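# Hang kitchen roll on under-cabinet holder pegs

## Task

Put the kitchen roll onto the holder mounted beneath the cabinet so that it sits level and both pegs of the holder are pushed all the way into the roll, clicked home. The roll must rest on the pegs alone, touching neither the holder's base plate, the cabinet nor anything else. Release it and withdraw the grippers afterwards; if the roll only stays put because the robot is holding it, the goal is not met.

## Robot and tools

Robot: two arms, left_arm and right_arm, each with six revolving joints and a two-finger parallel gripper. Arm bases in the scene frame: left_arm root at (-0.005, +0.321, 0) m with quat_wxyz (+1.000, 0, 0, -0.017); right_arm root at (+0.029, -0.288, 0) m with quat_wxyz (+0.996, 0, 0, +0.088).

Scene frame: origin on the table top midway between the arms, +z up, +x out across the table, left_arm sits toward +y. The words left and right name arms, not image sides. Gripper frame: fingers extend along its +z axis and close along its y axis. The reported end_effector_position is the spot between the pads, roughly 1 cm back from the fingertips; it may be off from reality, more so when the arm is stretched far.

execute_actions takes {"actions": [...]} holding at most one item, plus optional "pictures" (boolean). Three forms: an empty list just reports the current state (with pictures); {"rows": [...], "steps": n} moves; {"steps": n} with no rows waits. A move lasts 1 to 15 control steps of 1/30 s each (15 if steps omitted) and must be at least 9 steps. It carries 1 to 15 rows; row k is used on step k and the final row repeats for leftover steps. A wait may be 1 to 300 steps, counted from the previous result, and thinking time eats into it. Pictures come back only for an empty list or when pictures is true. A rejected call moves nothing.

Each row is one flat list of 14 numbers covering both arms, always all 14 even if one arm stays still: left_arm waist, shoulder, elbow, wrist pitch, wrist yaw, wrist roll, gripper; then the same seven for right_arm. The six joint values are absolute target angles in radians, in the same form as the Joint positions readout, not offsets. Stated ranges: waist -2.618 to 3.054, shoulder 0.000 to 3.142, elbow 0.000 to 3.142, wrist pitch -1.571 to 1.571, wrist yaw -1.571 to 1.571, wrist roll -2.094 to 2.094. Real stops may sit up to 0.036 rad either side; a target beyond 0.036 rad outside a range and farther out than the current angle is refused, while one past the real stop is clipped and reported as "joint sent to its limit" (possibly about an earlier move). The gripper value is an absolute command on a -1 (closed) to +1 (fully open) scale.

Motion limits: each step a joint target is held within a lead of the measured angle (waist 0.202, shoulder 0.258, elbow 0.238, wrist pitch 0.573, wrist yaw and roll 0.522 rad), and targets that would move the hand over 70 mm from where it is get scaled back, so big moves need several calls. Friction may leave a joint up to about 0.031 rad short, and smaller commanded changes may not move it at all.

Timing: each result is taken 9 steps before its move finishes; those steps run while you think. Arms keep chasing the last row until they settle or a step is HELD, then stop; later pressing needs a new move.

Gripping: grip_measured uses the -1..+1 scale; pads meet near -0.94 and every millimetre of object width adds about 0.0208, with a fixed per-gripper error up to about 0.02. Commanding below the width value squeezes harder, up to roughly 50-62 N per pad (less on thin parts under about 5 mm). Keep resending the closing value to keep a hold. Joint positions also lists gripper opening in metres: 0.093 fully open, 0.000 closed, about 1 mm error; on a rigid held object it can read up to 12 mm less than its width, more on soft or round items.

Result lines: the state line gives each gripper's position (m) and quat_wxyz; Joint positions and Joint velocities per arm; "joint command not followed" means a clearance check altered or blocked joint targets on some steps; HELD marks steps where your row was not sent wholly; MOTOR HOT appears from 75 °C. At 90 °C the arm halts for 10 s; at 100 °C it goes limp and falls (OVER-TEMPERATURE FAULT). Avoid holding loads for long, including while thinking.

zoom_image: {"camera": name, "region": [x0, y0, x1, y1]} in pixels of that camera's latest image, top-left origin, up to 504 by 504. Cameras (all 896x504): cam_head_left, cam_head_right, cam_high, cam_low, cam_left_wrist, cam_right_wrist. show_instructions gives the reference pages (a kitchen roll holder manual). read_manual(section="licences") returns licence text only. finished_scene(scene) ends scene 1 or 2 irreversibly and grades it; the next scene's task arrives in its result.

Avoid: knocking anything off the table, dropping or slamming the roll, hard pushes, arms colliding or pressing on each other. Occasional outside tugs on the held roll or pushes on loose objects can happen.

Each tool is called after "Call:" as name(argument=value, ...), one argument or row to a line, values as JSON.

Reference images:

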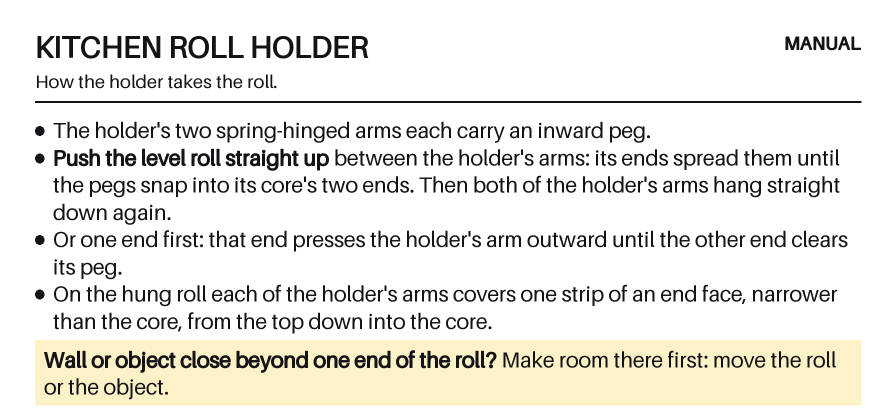

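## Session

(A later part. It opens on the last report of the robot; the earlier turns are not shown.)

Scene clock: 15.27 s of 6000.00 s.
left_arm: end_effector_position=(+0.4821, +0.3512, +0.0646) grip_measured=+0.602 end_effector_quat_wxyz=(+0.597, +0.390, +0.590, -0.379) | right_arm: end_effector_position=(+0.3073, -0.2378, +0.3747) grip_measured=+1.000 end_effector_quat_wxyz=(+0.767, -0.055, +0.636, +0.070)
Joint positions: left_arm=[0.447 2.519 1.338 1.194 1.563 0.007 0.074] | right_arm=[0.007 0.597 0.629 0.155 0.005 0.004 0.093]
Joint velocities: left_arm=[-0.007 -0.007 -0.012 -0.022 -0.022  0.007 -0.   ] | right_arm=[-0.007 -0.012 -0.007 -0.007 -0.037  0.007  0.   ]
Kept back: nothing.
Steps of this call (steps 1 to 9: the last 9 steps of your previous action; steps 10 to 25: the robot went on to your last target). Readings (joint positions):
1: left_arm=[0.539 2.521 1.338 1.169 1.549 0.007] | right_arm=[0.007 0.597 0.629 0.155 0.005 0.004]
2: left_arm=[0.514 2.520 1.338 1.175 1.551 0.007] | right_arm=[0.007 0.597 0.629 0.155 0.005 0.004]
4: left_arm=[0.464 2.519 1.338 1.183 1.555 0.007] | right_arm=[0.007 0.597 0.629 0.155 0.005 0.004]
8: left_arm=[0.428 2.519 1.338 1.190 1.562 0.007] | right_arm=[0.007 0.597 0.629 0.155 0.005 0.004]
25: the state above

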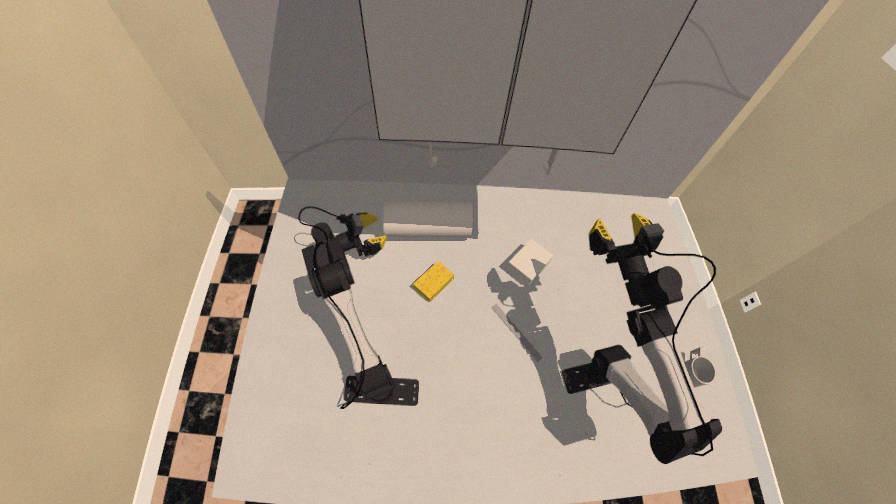

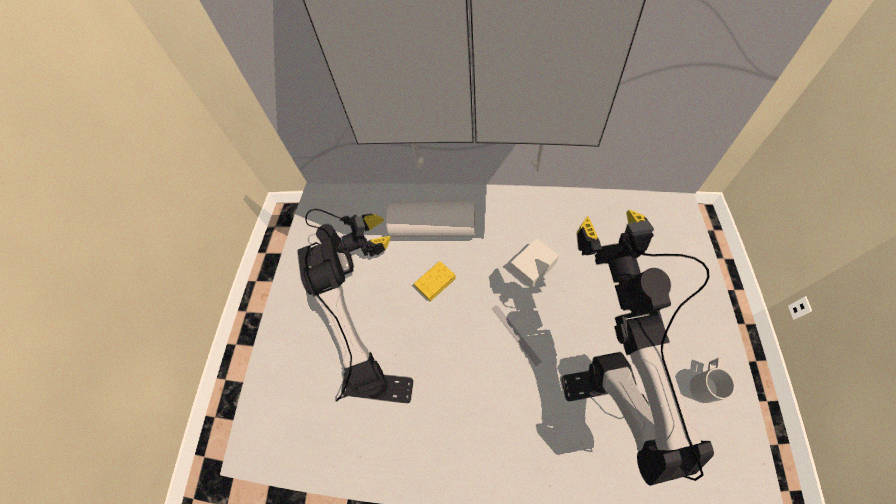

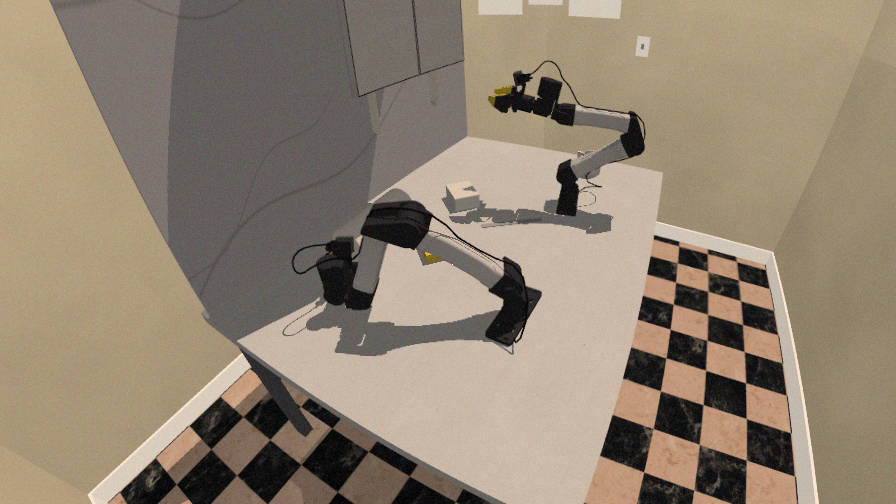

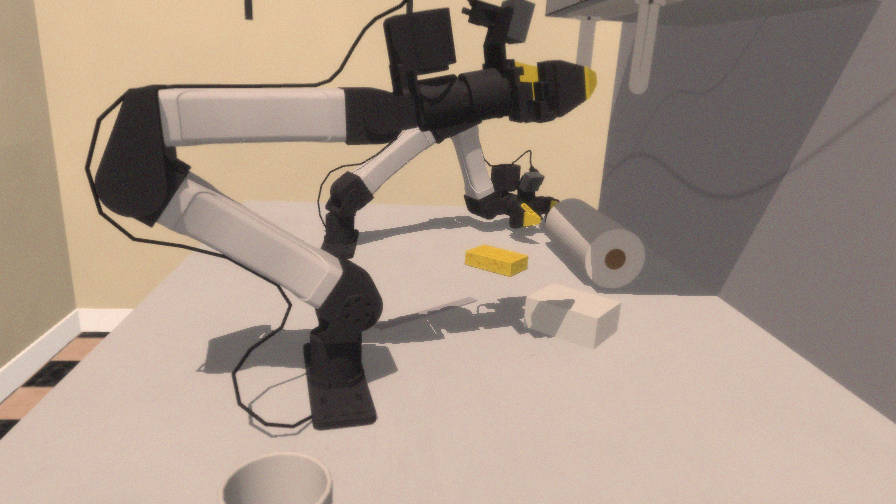

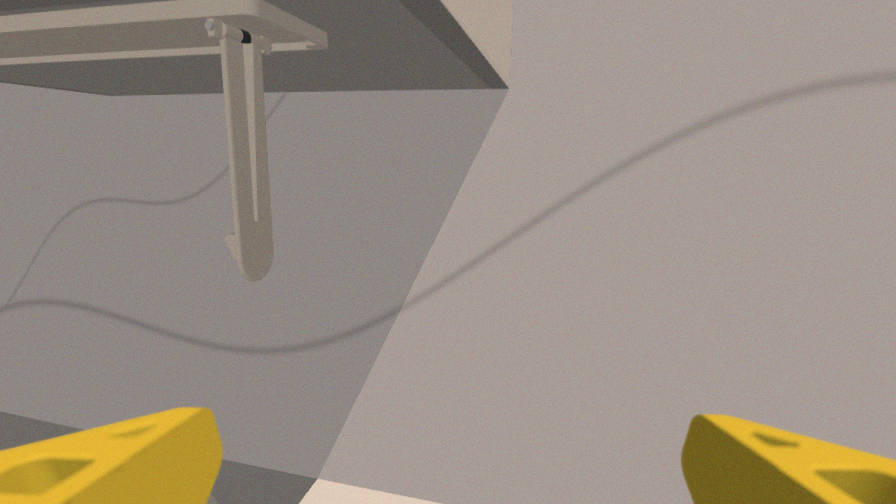

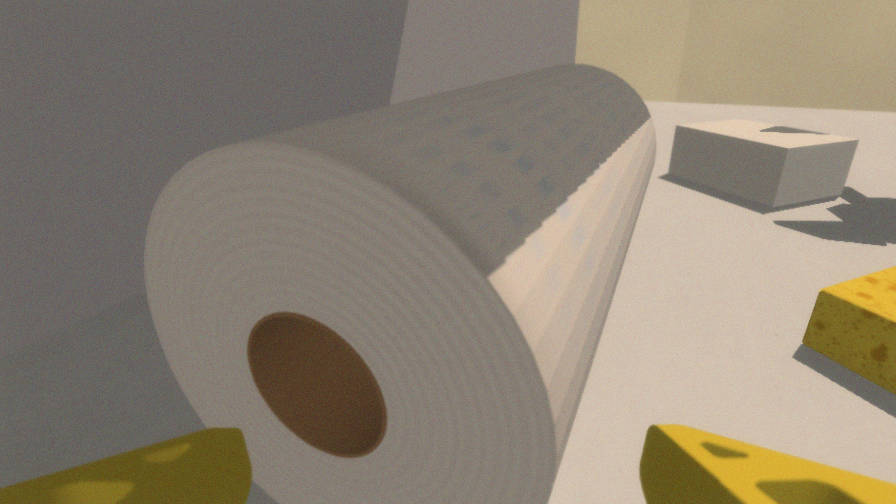

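Call:
execute_actions(
  actions=[
    {"rows":[[0.45,2.51,1.29,1.21,1.57,0,0.6,0.0,0.6,0.6,0.15,0,0,1],[0.45,2.51,1.29,1.21,1.57,0,0.6,0.0,0.6,0.6,0.15,0,0,1],[0.45,2.51,1.29,1.21,1.57,0,0.6,0.0,0.6,0.6,0.15,0,0,1],[0.435,2.51,1.29,1.21,1.57,0,0.6,0.0,0.6,0.6,0.15,0,0,1],[0.42,2.51,1.29,1.21,1.57,0,0.6,0.0,0.6,0.6,0.15,0,0,1],[0.405,2.51,1.29,1.21,1.57,0,0.6,0.0,0.6,0.6,0.15,0,0,1],[0.39,2.51,1.29,1.21,1.57,0,0.6,0.0,0.6,0.6,0.15,0,0,1],[0.375,2.51,1.29,1.21,1.57,0,0.6,0.0,0.6,0.6,0.15,0,0,1],[0.36,2.51,1.29,1.21,1.57,0,0.6,0.0,0.6,0.6,0.15,0,0,1],[0.35,2.51,1.29,1.21,1.57,0,0.6,0.0,0.6,0.6,0.15,0,0,1]]},
  ],
)

Call:
execute_actions(
  actions=[
    {"steps":25},
  ],
  pictures=true,
)

Scene clock: 16.20 s of 6000.00 s.
left_arm: end_effector_position=(+0.4761, +0.3452, +0.0582) grip_measured=+0.602 end_effector_quat_wxyz=(+0.590, +0.385, +0.593, -0.389) | right_arm: end_effector_position=(+0.3073, -0.2378, +0.3747) grip_measured=+1.000 end_effector_quat_wxyz=(+0.767, -0.055, +0.636, +0.070)
Joint positions: left_arm=[0.44  2.518 1.306 1.198 1.564 0.007 0.074] | right_arm=[0.007 0.597 0.629 0.155 0.005 0.004 0.093]
Joint velocities: left_arm=[-0.149 -0.002 -0.002  0.051  0.022 -0.037 -0.001] | right_arm=[-0.002 -0.007 -0.007  0.007  0.022  0.022  0.   ]
Steps of this call (steps 1 to 15: the robot went on to your last target; steps 16 to 22: nothing new was sent; steps 23 to 28: the first 6 steps of this action). Readings (joint positions):
23: left_arm=[0.447 2.518 1.333 1.195 1.563 0.007] | right_arm=[0.007 0.597 0.629 0.155 0.005 0.004]
24: left_arm=[0.447 2.518 1.325 1.198 1.563 0.007] | right_arm=[0.007 0.597 0.629 0.155 0.005 0.004]
26: left_arm=[0.446 2.518 1.311 1.198 1.563 0.007] | right_arm=[0.007 0.597 0.629 0.155 0.005 0.004]
28: the state above

Scene clock: 17.03 s of 6000.00 s.
left_arm: end_effector_position=(+0.4762, +0.2994, +0.0584) grip_measured=+0.602 end_effector_quat_wxyz=(+0.572, +0.413, +0.574, -0.416) | right_arm: end_effector_position=(+0.3073, -0.2378, +0.3747) grip_measured=+1.000 end_effector_quat_wxyz=(+0.767, -0.055, +0.636, +0.070)
Joint positions: left_arm=[0.345 2.518 1.306 1.2   1.564 0.007 0.074] | right_arm=[0.007 0.597 0.629 0.155 0.005 0.004 0.093]
Joint velocities: left_arm=[-0.012 -0.007  0.007 -0.037  0.081 -0.037  0.   ] | right_arm=[-0.002 -0.007 -0.012  0.007  0.125  0.007  0.   ]
Kept back: nothing.
Steps of this call (steps 1 to 9: the last 9 steps of your previous action; steps 10 to 25: the robot went on to your last target). Readings (joint positions):
1: left_arm=[0.432 2.518 1.306 1.198 1.564 0.007] | right_arm=[0.007 0.597 0.629 0.155 0.005 0.004]
2: left_arm=[0.420 2.518 1.306 1.198 1.564 0.007] | right_arm=[0.007 0.597 0.629 0.155 0.005 0.004]
4: left_arm=[0.390 2.518 1.306 1.198 1.564 0.007] | right_arm=[0.007 0.597 0.629 0.155 0.005 0.004]
8: left_arm=[0.346 2.518 1.306 1.200 1.564 0.007] | right_arm=[0.007 0.597 0.629 0.155 0.005 0.004]
25: the state above

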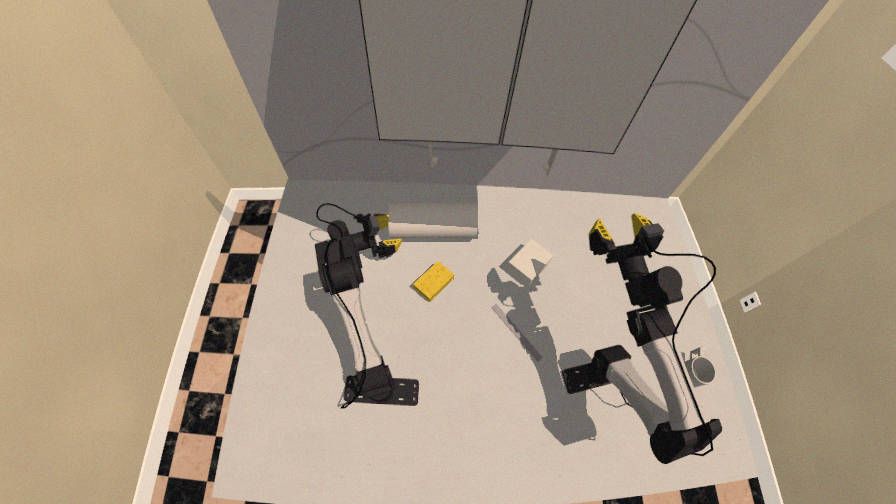

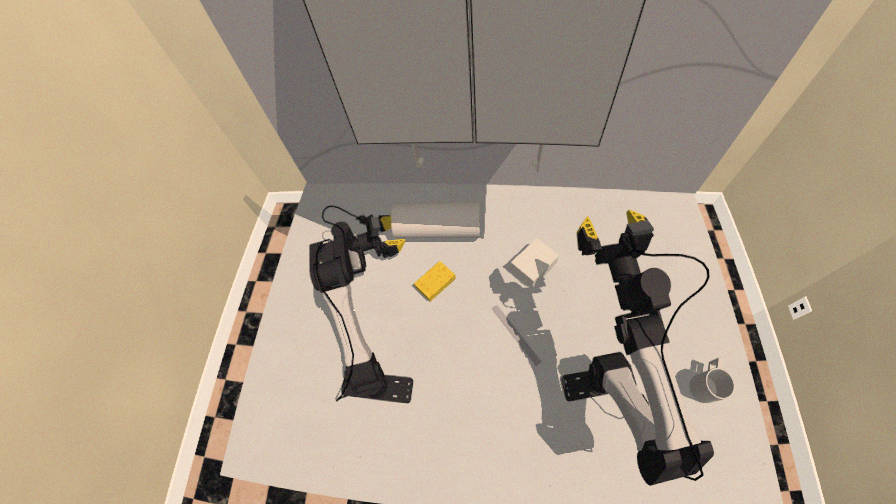

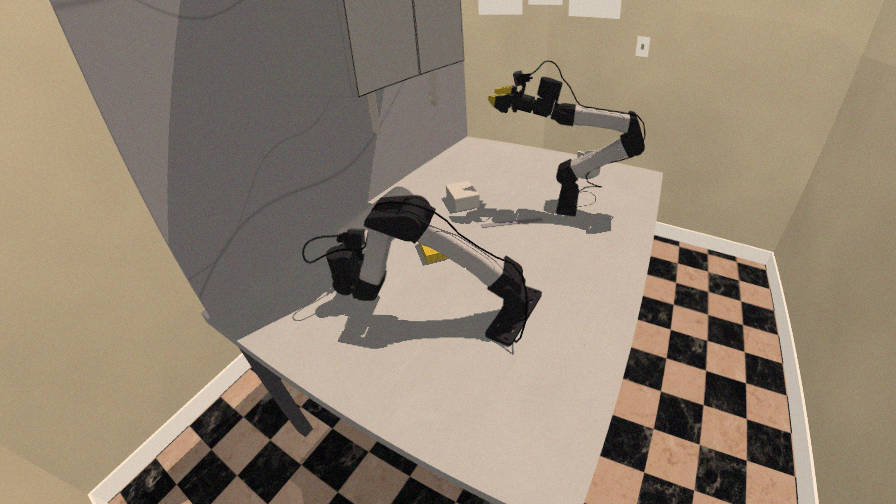

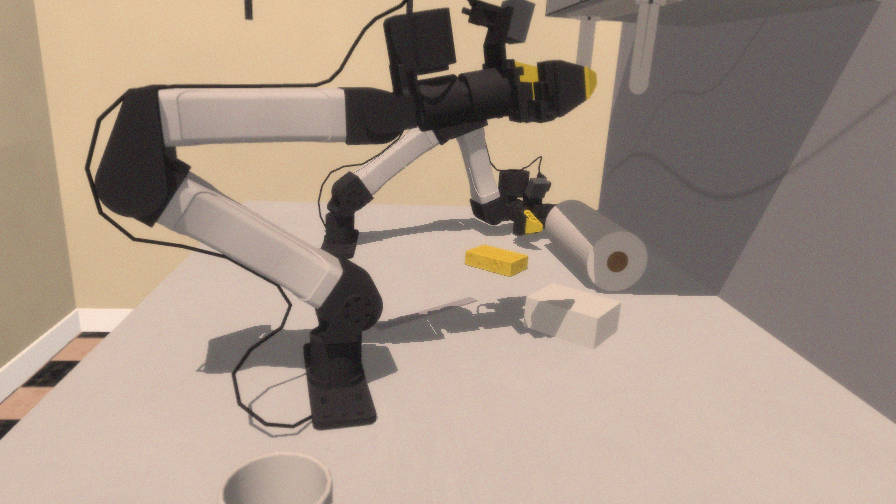

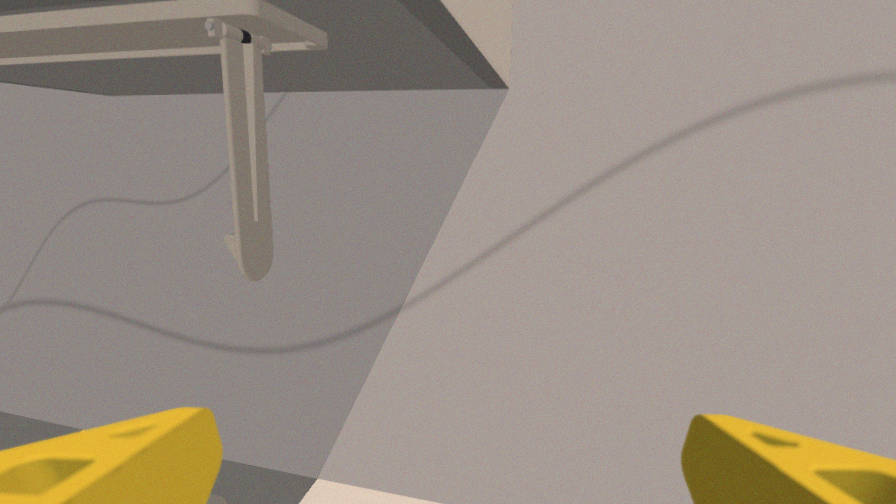

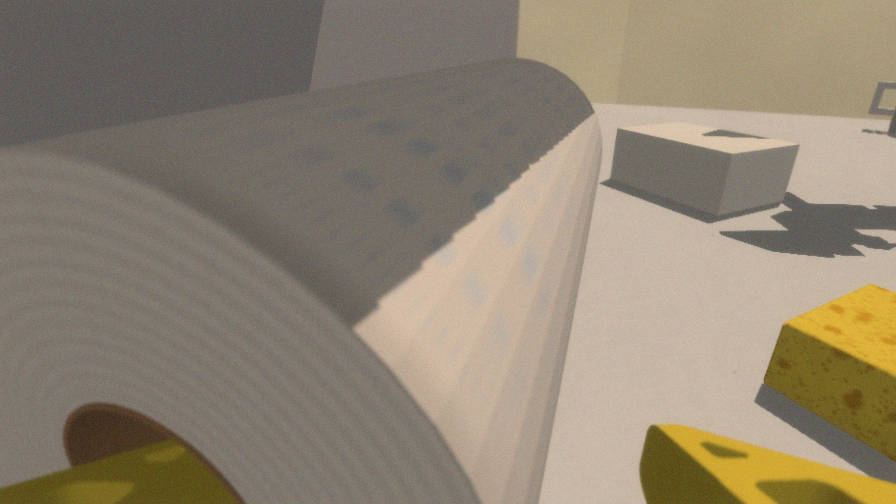

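Call:
execute_actions(
  actions=[
    {"rows":[[0.335,2.51,1.29,1.21,1.57,0,0.5,0.0,0.6,0.6,0.15,0,0,1],[0.325,2.51,1.29,1.21,1.57,0,0.4,0.0,0.6,0.6,0.15,0,0,1],[0.315,2.51,1.29,1.21,1.57,0,0.3,0.0,0.6,0.6,0.15,0,0,1],[0.305,2.51,1.29,1.21,1.57,0,0.2,0.0,0.6,0.6,0.15,0,0,1],[0.295,2.51,1.29,1.21,1.57,0,0.15,0.0,0.6,0.6,0.15,0,0,1],[0.285,2.51,1.29,1.21,1.57,0,0.1,0.0,0.6,0.6,0.15,0,0,1],[0.275,2.51,1.29,1.21,1.57,0,0.05,0.0,0.6,0.6,0.15,0,0,1],[0.265,2.51,1.29,1.21,1.57,0,0.0,0.0,0.6,0.6,0.15,0,0,1],[0.255,2.51,1.29,1.21,1.57,0,-0.05,0.0,0.6,0.6,0.15,0,0,1],[0.245,2.51,1.29,1.21,1.57,0,-0.1,0.0,0.6,0.6,0.15,0,0,1],[0.235,2.51,1.29,1.21,1.57,0,-0.15,0.0,0.6,0.6,0.15,0,0,1],[0.225,2.51,1.29,1.21,1.57,0,-0.2,0.0,0.6,0.6,0.15,0,0,1],[0.215,2.51,1.29,1.21,1.57,0,-0.3,0.0,0.6,0.6,0.15,0,0,1],[0.21,2.51,1.29,1.21,1.57,0,-0.4,0.0,0.6,0.6,0.15,0,0,1],[0.21,2.51,1.29,1.21,1.57,0,-0.6,0.0,0.6,0.6,0.15,0,0,1]]},
  ],
)

Call:
execute_actions(
  actions=[
    {"steps":25},
  ],
)

Call:
execute_actions(
  actions=[
    {"rows":[[0.21,2.48,1.29,1.21,1.57,0,-0.6,0.0,0.6,0.6,0.15,0,0,1],[0.21,2.46,1.29,1.21,1.57,0,-0.6,0.0,0.6,0.6,0.15,0,0,1],[0.21,2.44,1.29,1.21,1.57,0,-0.6,0.0,0.6,0.6,0.15,0,0,1],[0.21,2.42,1.29,1.21,1.57,0,-0.6,0.0,0.6,0.6,0.15,0,0,1],[0.21,2.40,1.29,1.21,1.57,0,-0.6,0.0,0.6,0.6,0.15,0,0,1]]},
  ],
)

Call:
execute_actions(
  actions=[
    {"steps":25},
  ],
  pictures=true,
)

Scene clock: 18.30 s of 6000.00 s.
left_arm: end_effector_position=(+0.4756, +0.2881, +0.0584) grip_measured=+0.126 end_effector_quat_wxyz=(+0.567, +0.420, +0.569, -0.423) | right_arm: end_effector_position=(+0.3073, -0.2378, +0.3747) grip_measured=+1.000 end_effector_quat_wxyz=(+0.767, -0.055, +0.636, +0.070)
Joint positions: left_arm=[0.321 2.518 1.306 1.2   1.564 0.007 0.051] | right_arm=[0.007 0.597 0.629 0.155 0.005 0.004 0.093]
Joint velocities: left_arm=[-0.252 -0.002 -0.017  0.007  0.037  0.007 -0.047] | right_arm=[-0.022 -0.012 -0.007 -0.081 -0.007  0.007  0.   ]
Steps of this call (steps 1 to 15: the robot went on to your last target; steps 16 to 32: nothing new was sent; steps 33 to 38: the first 6 steps of this action). Readings (joint positions):
33: left_arm=[0.345 2.518 1.306 1.200 1.564 0.007] | right_arm=[0.007 0.597 0.629 0.155 0.005 0.004]
34: left_arm=[0.344 2.518 1.306 1.200 1.564 0.007] | right_arm=[0.007 0.597 0.629 0.155 0.005 0.004]
36: left_arm=[0.337 2.518 1.306 1.200 1.564 0.007] | right_arm=[0.007 0.597 0.629 0.155 0.005 0.004]
38: the state above

Scene clock: 19.13 s of 6000.00 s.
left_arm: end_effector_position=(+0.4691, +0.2345, +0.0586) grip_measured=-0.368 end_effector_quat_wxyz=(+0.544, +0.451, +0.544, -0.452) | right_arm: end_effector_position=(+0.3073, -0.2378, +0.3747) grip_measured=+1.000 end_effector_quat_wxyz=(+0.767, -0.055, +0.636, +0.070)
Joint positions: left_arm=[0.209 2.518 1.306 1.204 1.562 0.007 0.028] | right_arm=[0.007 0.597 0.629 0.155 0.005 0.004 0.093]
Joint velocities: left_arm=[ 0.002  0.007 -0.002  0.037  0.007  0.037 -0.001] | right_arm=[-0.007  0.007  0.002 -0.007  0.051 -0.007  0.   ]
Kept back: nothing.
Steps of this call (steps 1 to 9: the last 9 steps of your previous action; steps 10 to 25: the robot went on to your last target). Readings (joint positions):
1: left_arm=[0.311 2.518 1.306 1.201 1.564 0.007] | right_arm=[0.007 0.597 0.629 0.155 0.005 0.004]
2: left_arm=[0.300 2.518 1.306 1.201 1.564 0.007] | right_arm=[0.007 0.597 0.629 0.155 0.005 0.004]
4: left_arm=[0.276 2.518 1.306 1.202 1.563 0.007] | right_arm=[0.007 0.597 0.629 0.155 0.005 0.004]
8: left_arm=[0.231 2.518 1.306 1.204 1.562 0.007] | right_arm=[0.007 0.597 0.629 0.155 0.005 0.004]
25: the state above

Scene clock: 19.33 s of 6000.00 s.
left_arm: end_effector_position=(+0.4689, +0.2345, +0.0782) grip_measured=-0.368 end_effector_quat_wxyz=(+0.549, +0.459, +0.538, -0.446) | right_arm: end_effector_position=(+0.3073, -0.2378, +0.3747) grip_measured=+1.000 end_effector_quat_wxyz=(+0.767, -0.055, +0.636, +0.070)
Joint positions: left_arm=[0.209 2.464 1.295 1.187 1.564 0.005 0.028] | right_arm=[0.007 0.597 0.629 0.155 0.005 0.004 0.093]
Joint velocities: left_arm=[-0.007 -0.422 -0.002 -0.051  0.022 -0.051  0.001] | right_arm=[-0.002  0.002 -0.002 -0.037 -0.022 -0.022  0.   ]
Steps of this call (steps 1 to 6: the first 6 steps of this action). Readings (joint positions):
1: left_arm=[0.209 2.516 1.306 1.204 1.562 0.007] | right_arm=[0.007 0.597 0.629 0.155 0.005 0.004]
2: left_arm=[0.209 2.512 1.305 1.202 1.562 0.006] | right_arm=[0.007 0.597 0.629 0.155 0.005 0.004]
4: left_arm=[0.209 2.493 1.299 1.193 1.562 0.006] | right_arm=[0.007 0.597 0.629 0.155 0.005 0.004]
6: the state above

Scene clock: 20.17 s of 6000.00 s.
left_arm: end_effector_position=(+0.4694, +0.2346, +0.0974) grip_measured=-0.368 end_effector_quat_wxyz=(+0.558, +0.471, +0.527, -0.435) | right_arm: end_effector_position=(+0.3073, -0.2378, +0.3747) grip_measured=+1.000 end_effector_quat_wxyz=(+0.767, -0.055, +0.636, +0.070)
Joint positions: left_arm=[0.209 2.42  1.295 1.187 1.568 0.005 0.028] | right_arm=[0.007 0.597 0.629 0.155 0.005 0.004 0.093]
Joint velocities: left_arm=[ 0.017 -0.007 -0.002  0.007  0.007  0.007 -0.001] | right_arm=[ 0.002  0.007 -0.002  0.037  0.007  0.007  0.   ]
Kept back: nothing.
Steps of this call (steps 1 to 9: the last 9 steps of your previous action; steps 10 to 25: the robot went on to your last target). Readings (joint positions):
1: left_arm=[0.209 2.451 1.295 1.187 1.565 0.005] | right_arm=[0.007 0.597 0.629 0.155 0.005 0.004]
2: left_arm=[0.209 2.439 1.295 1.187 1.565 0.005] | right_arm=[0.007 0.597 0.629 0.155 0.005 0.004]
4: left_arm=[0.209 2.423 1.295 1.189 1.565 0.005] | right_arm=[0.007 0.597 0.629 0.155 0.005 0.004]
8: left_arm=[0.209 2.420 1.295 1.187 1.567 0.005] | right_arm=[0.007 0.597 0.629 0.155 0.005 0.004]
25: the state above

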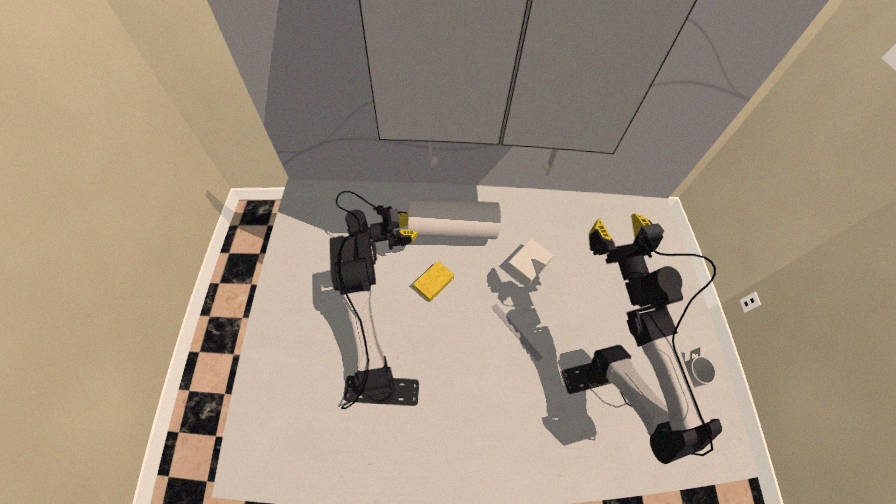

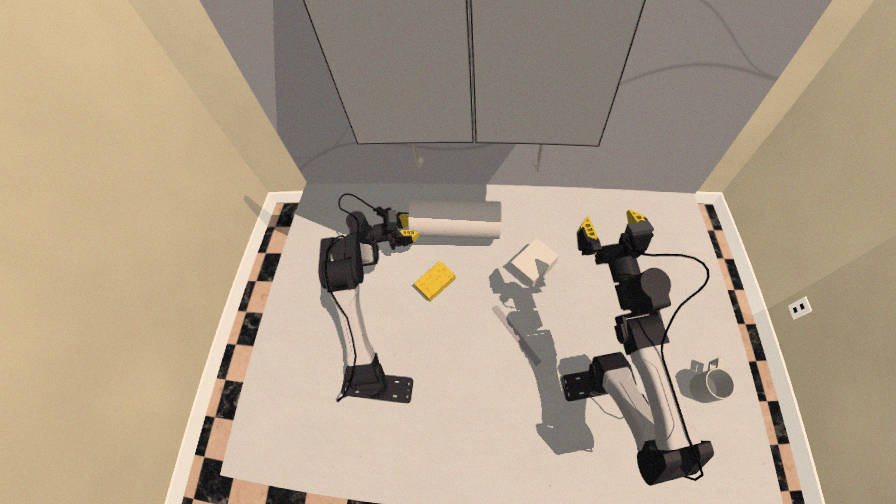

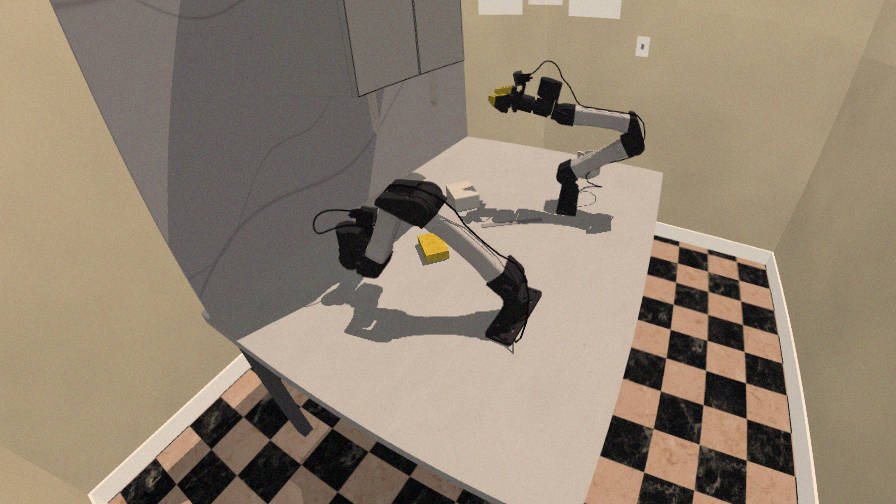

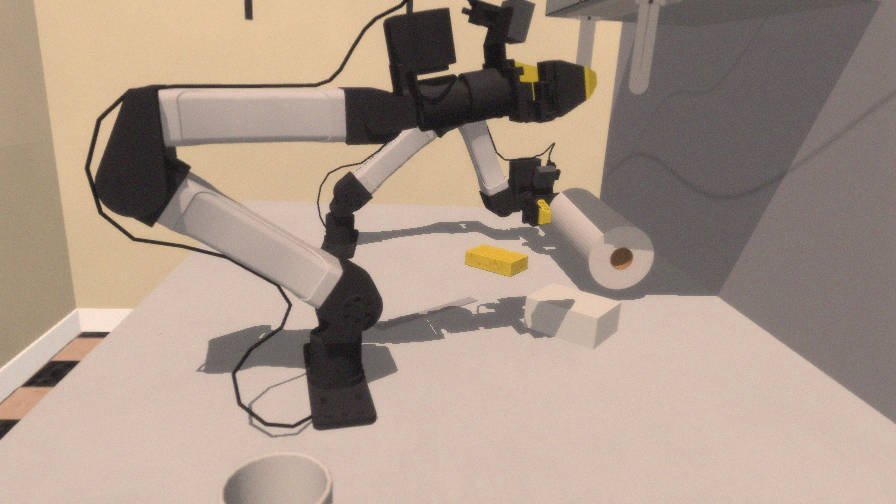

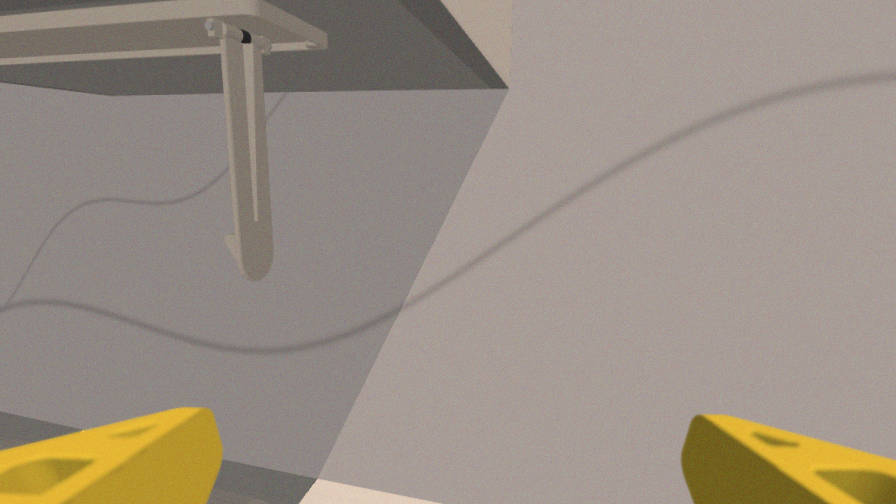

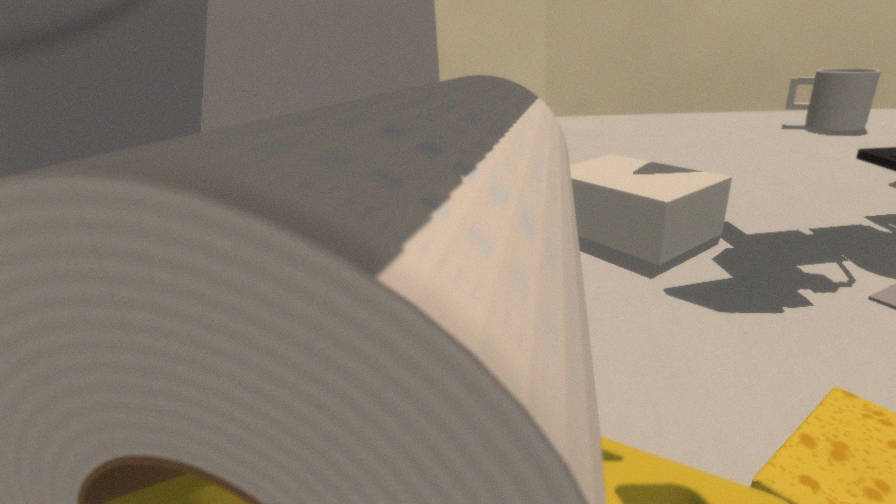

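Call:
execute_actions(
  actions=[
    {"rows":[[0.21,2.37,1.30,1.17,1.57,0,-0.6,0.0,0.6,0.6,0.15,0,0,1],[0.21,2.34,1.31,1.12,1.57,0,-0.6,0.0,0.6,0.6,0.15,0,0,1],[0.21,2.31,1.32,1.08,1.57,0,-0.6,0.0,0.6,0.6,0.15,0,0,1],[0.2,2.28,1.33,1.03,1.57,0,-0.6,0.0,0.6,0.6,0.15,0,0,1],[0.19,2.25,1.34,0.99,1.57,0,-0.6,0.0,0.6,0.6,0.15,0,0,1],[0.18,2.22,1.35,0.94,1.57,0,-0.6,0.0,0.6,0.6,0.15,0,0,1],[0.17,2.19,1.36,0.9,1.57,0,-0.6,0.0,0.6,0.6,0.15,0,0,1],[0.155,2.16,1.37,0.85,1.57,0,-0.6,0.0,0.6,0.6,0.15,0,0,1],[0.14,2.13,1.38,0.81,1.57,0,-0.6,0.0,0.6,0.6,0.15,0,0,1],[0.125,2.1,1.39,0.76,1.57,0,-0.6,0.0,0.6,0.6,0.15,0,0,1],[0.11,2.07,1.4,0.72,1.57,0,-0.6,0.0,0.6,0.6,0.15,0,0,1],[0.095,2.04,1.41,0.67,1.57,0,-0.6,0.0,0.6,0.6,0.15,0,0,1],[0.08,2.01,1.42,0.63,1.57,0,-0.6,0.0,0.6,0.6,0.15,0,0,1],[0.07,1.98,1.435,0.58,1.57,0,-0.6,0.0,0.6,0.6,0.15,0,0,1],[0.06,1.95,1.45,0.54,1.57,0,-0.6,0.0,0.6,0.6,0.15,0,0,1]]},
  ],
)

Call:
execute_actions(
  actions=[
    {"steps":35},
  ],
  pictures=true,
)

Scene clock: 21.27 s of 6000.00 s.
left_arm: end_effector_position=(+0.4700, +0.2333, +0.1249) grip_measured=-0.368 end_effector_quat_wxyz=(+0.544, +0.457, +0.540, -0.452) | right_arm: end_effector_position=(+0.3073, -0.2378, +0.3747) grip_measured=+1.000 end_effector_quat_wxyz=(+0.767, -0.055, +0.636, +0.070)
Joint positions: left_arm=[0.206 2.332 1.297 1.041 1.569 0.004 0.028] | right_arm=[0.007 0.597 0.629 0.155 0.005 0.004 0.093]
Joint velocities: left_arm=[-0.071 -0.852  0.081 -1.004 -0.125  0.007  0.   ] | right_arm=[ 0.002  0.007  0.012 -0.066 -0.051 -0.007  0.   ]
Steps of this call (steps 1 to 15: the robot went on to your last target; steps 16 to 27: nothing new was sent; steps 28 to 33: the first 6 steps of this action). Readings (joint positions):
28: left_arm=[0.209 2.418 1.295 1.182 1.568 0.005] | right_arm=[0.007 0.597 0.629 0.155 0.005 0.004]
29: left_arm=[0.209 2.412 1.295 1.165 1.568 0.005] | right_arm=[0.007 0.597 0.629 0.155 0.005 0.004]
31: left_arm=[0.209 2.384 1.295 1.109 1.569 0.004] | right_arm=[0.007 0.597 0.629 0.155 0.005 0.004]
33: the state above

Scene clock: 22.43 s of 6000.00 s.
left_arm: end_effector_position=(+0.4338, +0.1619, +0.2861) grip_measured=-0.368 end_effector_quat_wxyz=(+0.504, +0.496, +0.504, -0.496) | right_arm: end_effector_position=(+0.3073, -0.2378, +0.3747) grip_measured=+1.000 end_effector_quat_wxyz=(+0.767, -0.055, +0.636, +0.070)
Joint positions: left_arm=[0.054 1.962 1.436 0.523 1.577 0.003 0.028] | right_arm=[0.007 0.597 0.629 0.155 0.005 0.004 0.093]
Joint velocities: left_arm=[-0.017  0.007 -0.017  0.007  0.051  0.022  0.   ] | right_arm=[ 0.007 -0.017  0.007  0.007  0.022 -0.022  0.   ]
Kept back: nothing.
Steps of this call (steps 1 to 9: the last 9 steps of your previous action; steps 10 to 35: the robot went on to your last target). Readings (joint positions):
1: left_arm=[0.201 2.301 1.303 1.005 1.569 0.004] | right_arm=[0.007 0.597 0.629 0.155 0.005 0.004]
2: left_arm=[0.194 2.268 1.313 0.968 1.568 0.004] | right_arm=[0.007 0.597 0.629 0.155 0.005 0.004]
4: left_arm=[0.171 2.199 1.337 0.894 1.567 0.003] | right_arm=[0.007 0.597 0.629 0.155 0.005 0.004]
8: left_arm=[0.102 2.060 1.387 0.739 1.565 0.003] | right_arm=[0.007 0.597 0.629 0.155 0.005 0.004]
35: the state above

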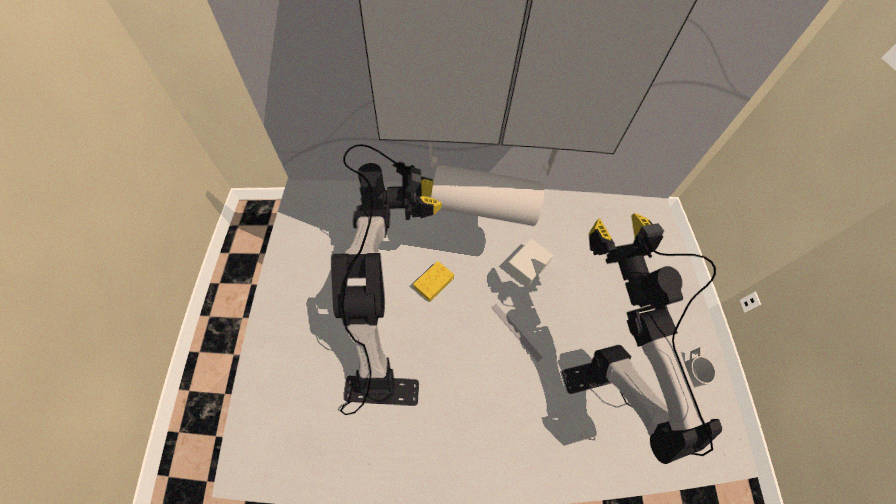

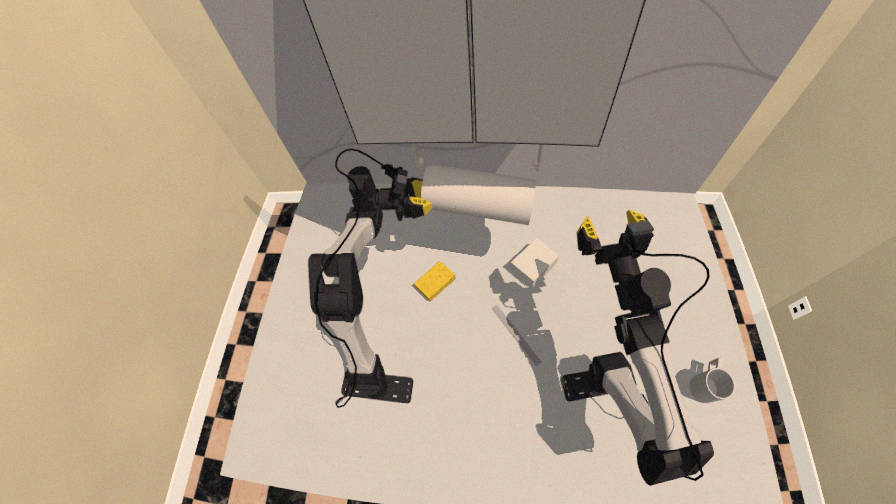

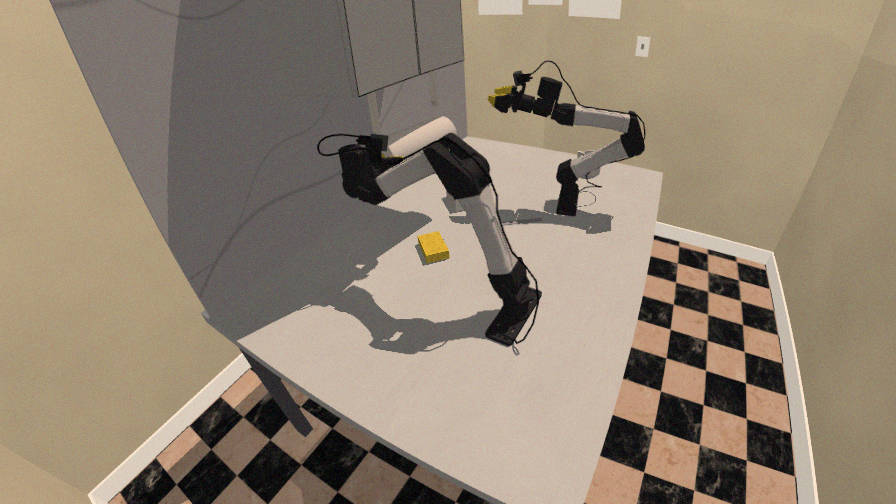

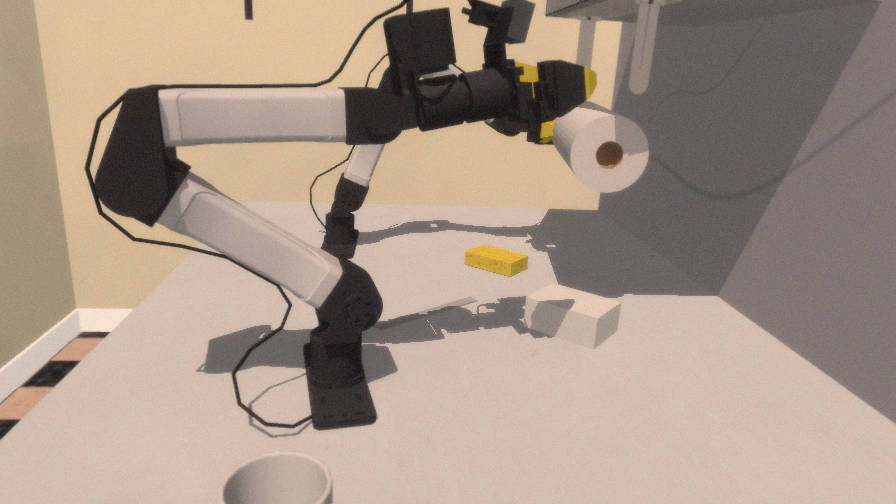

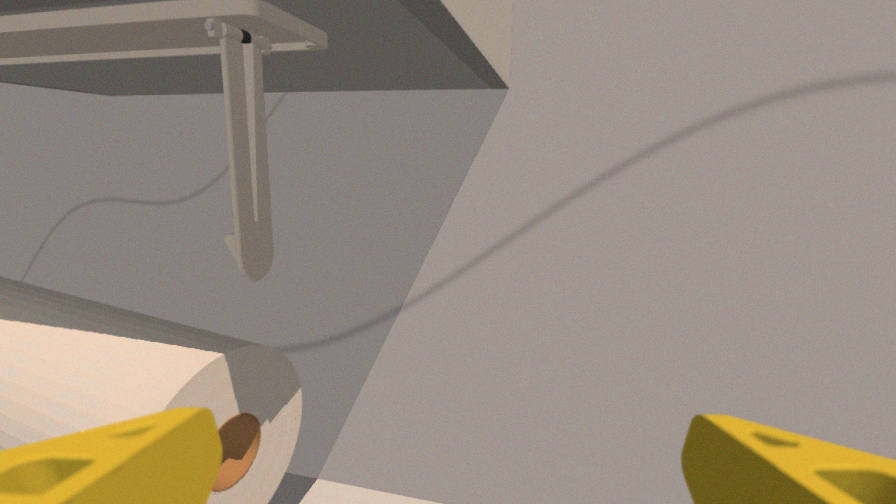

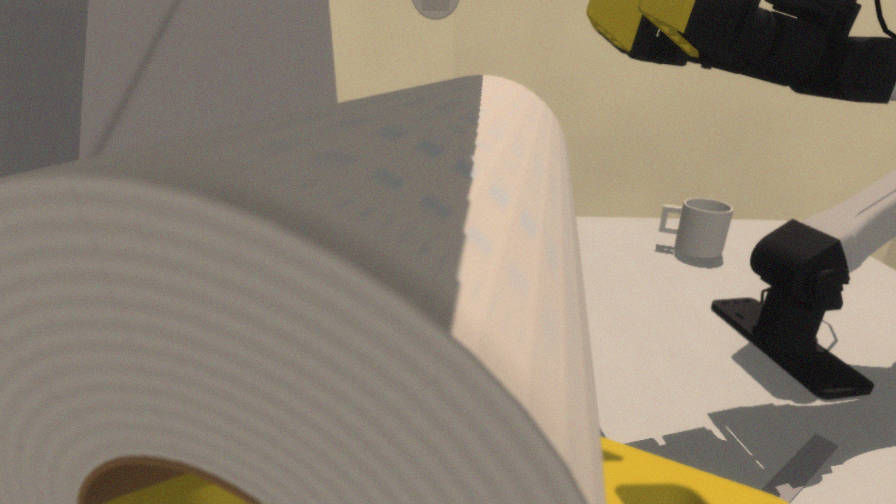

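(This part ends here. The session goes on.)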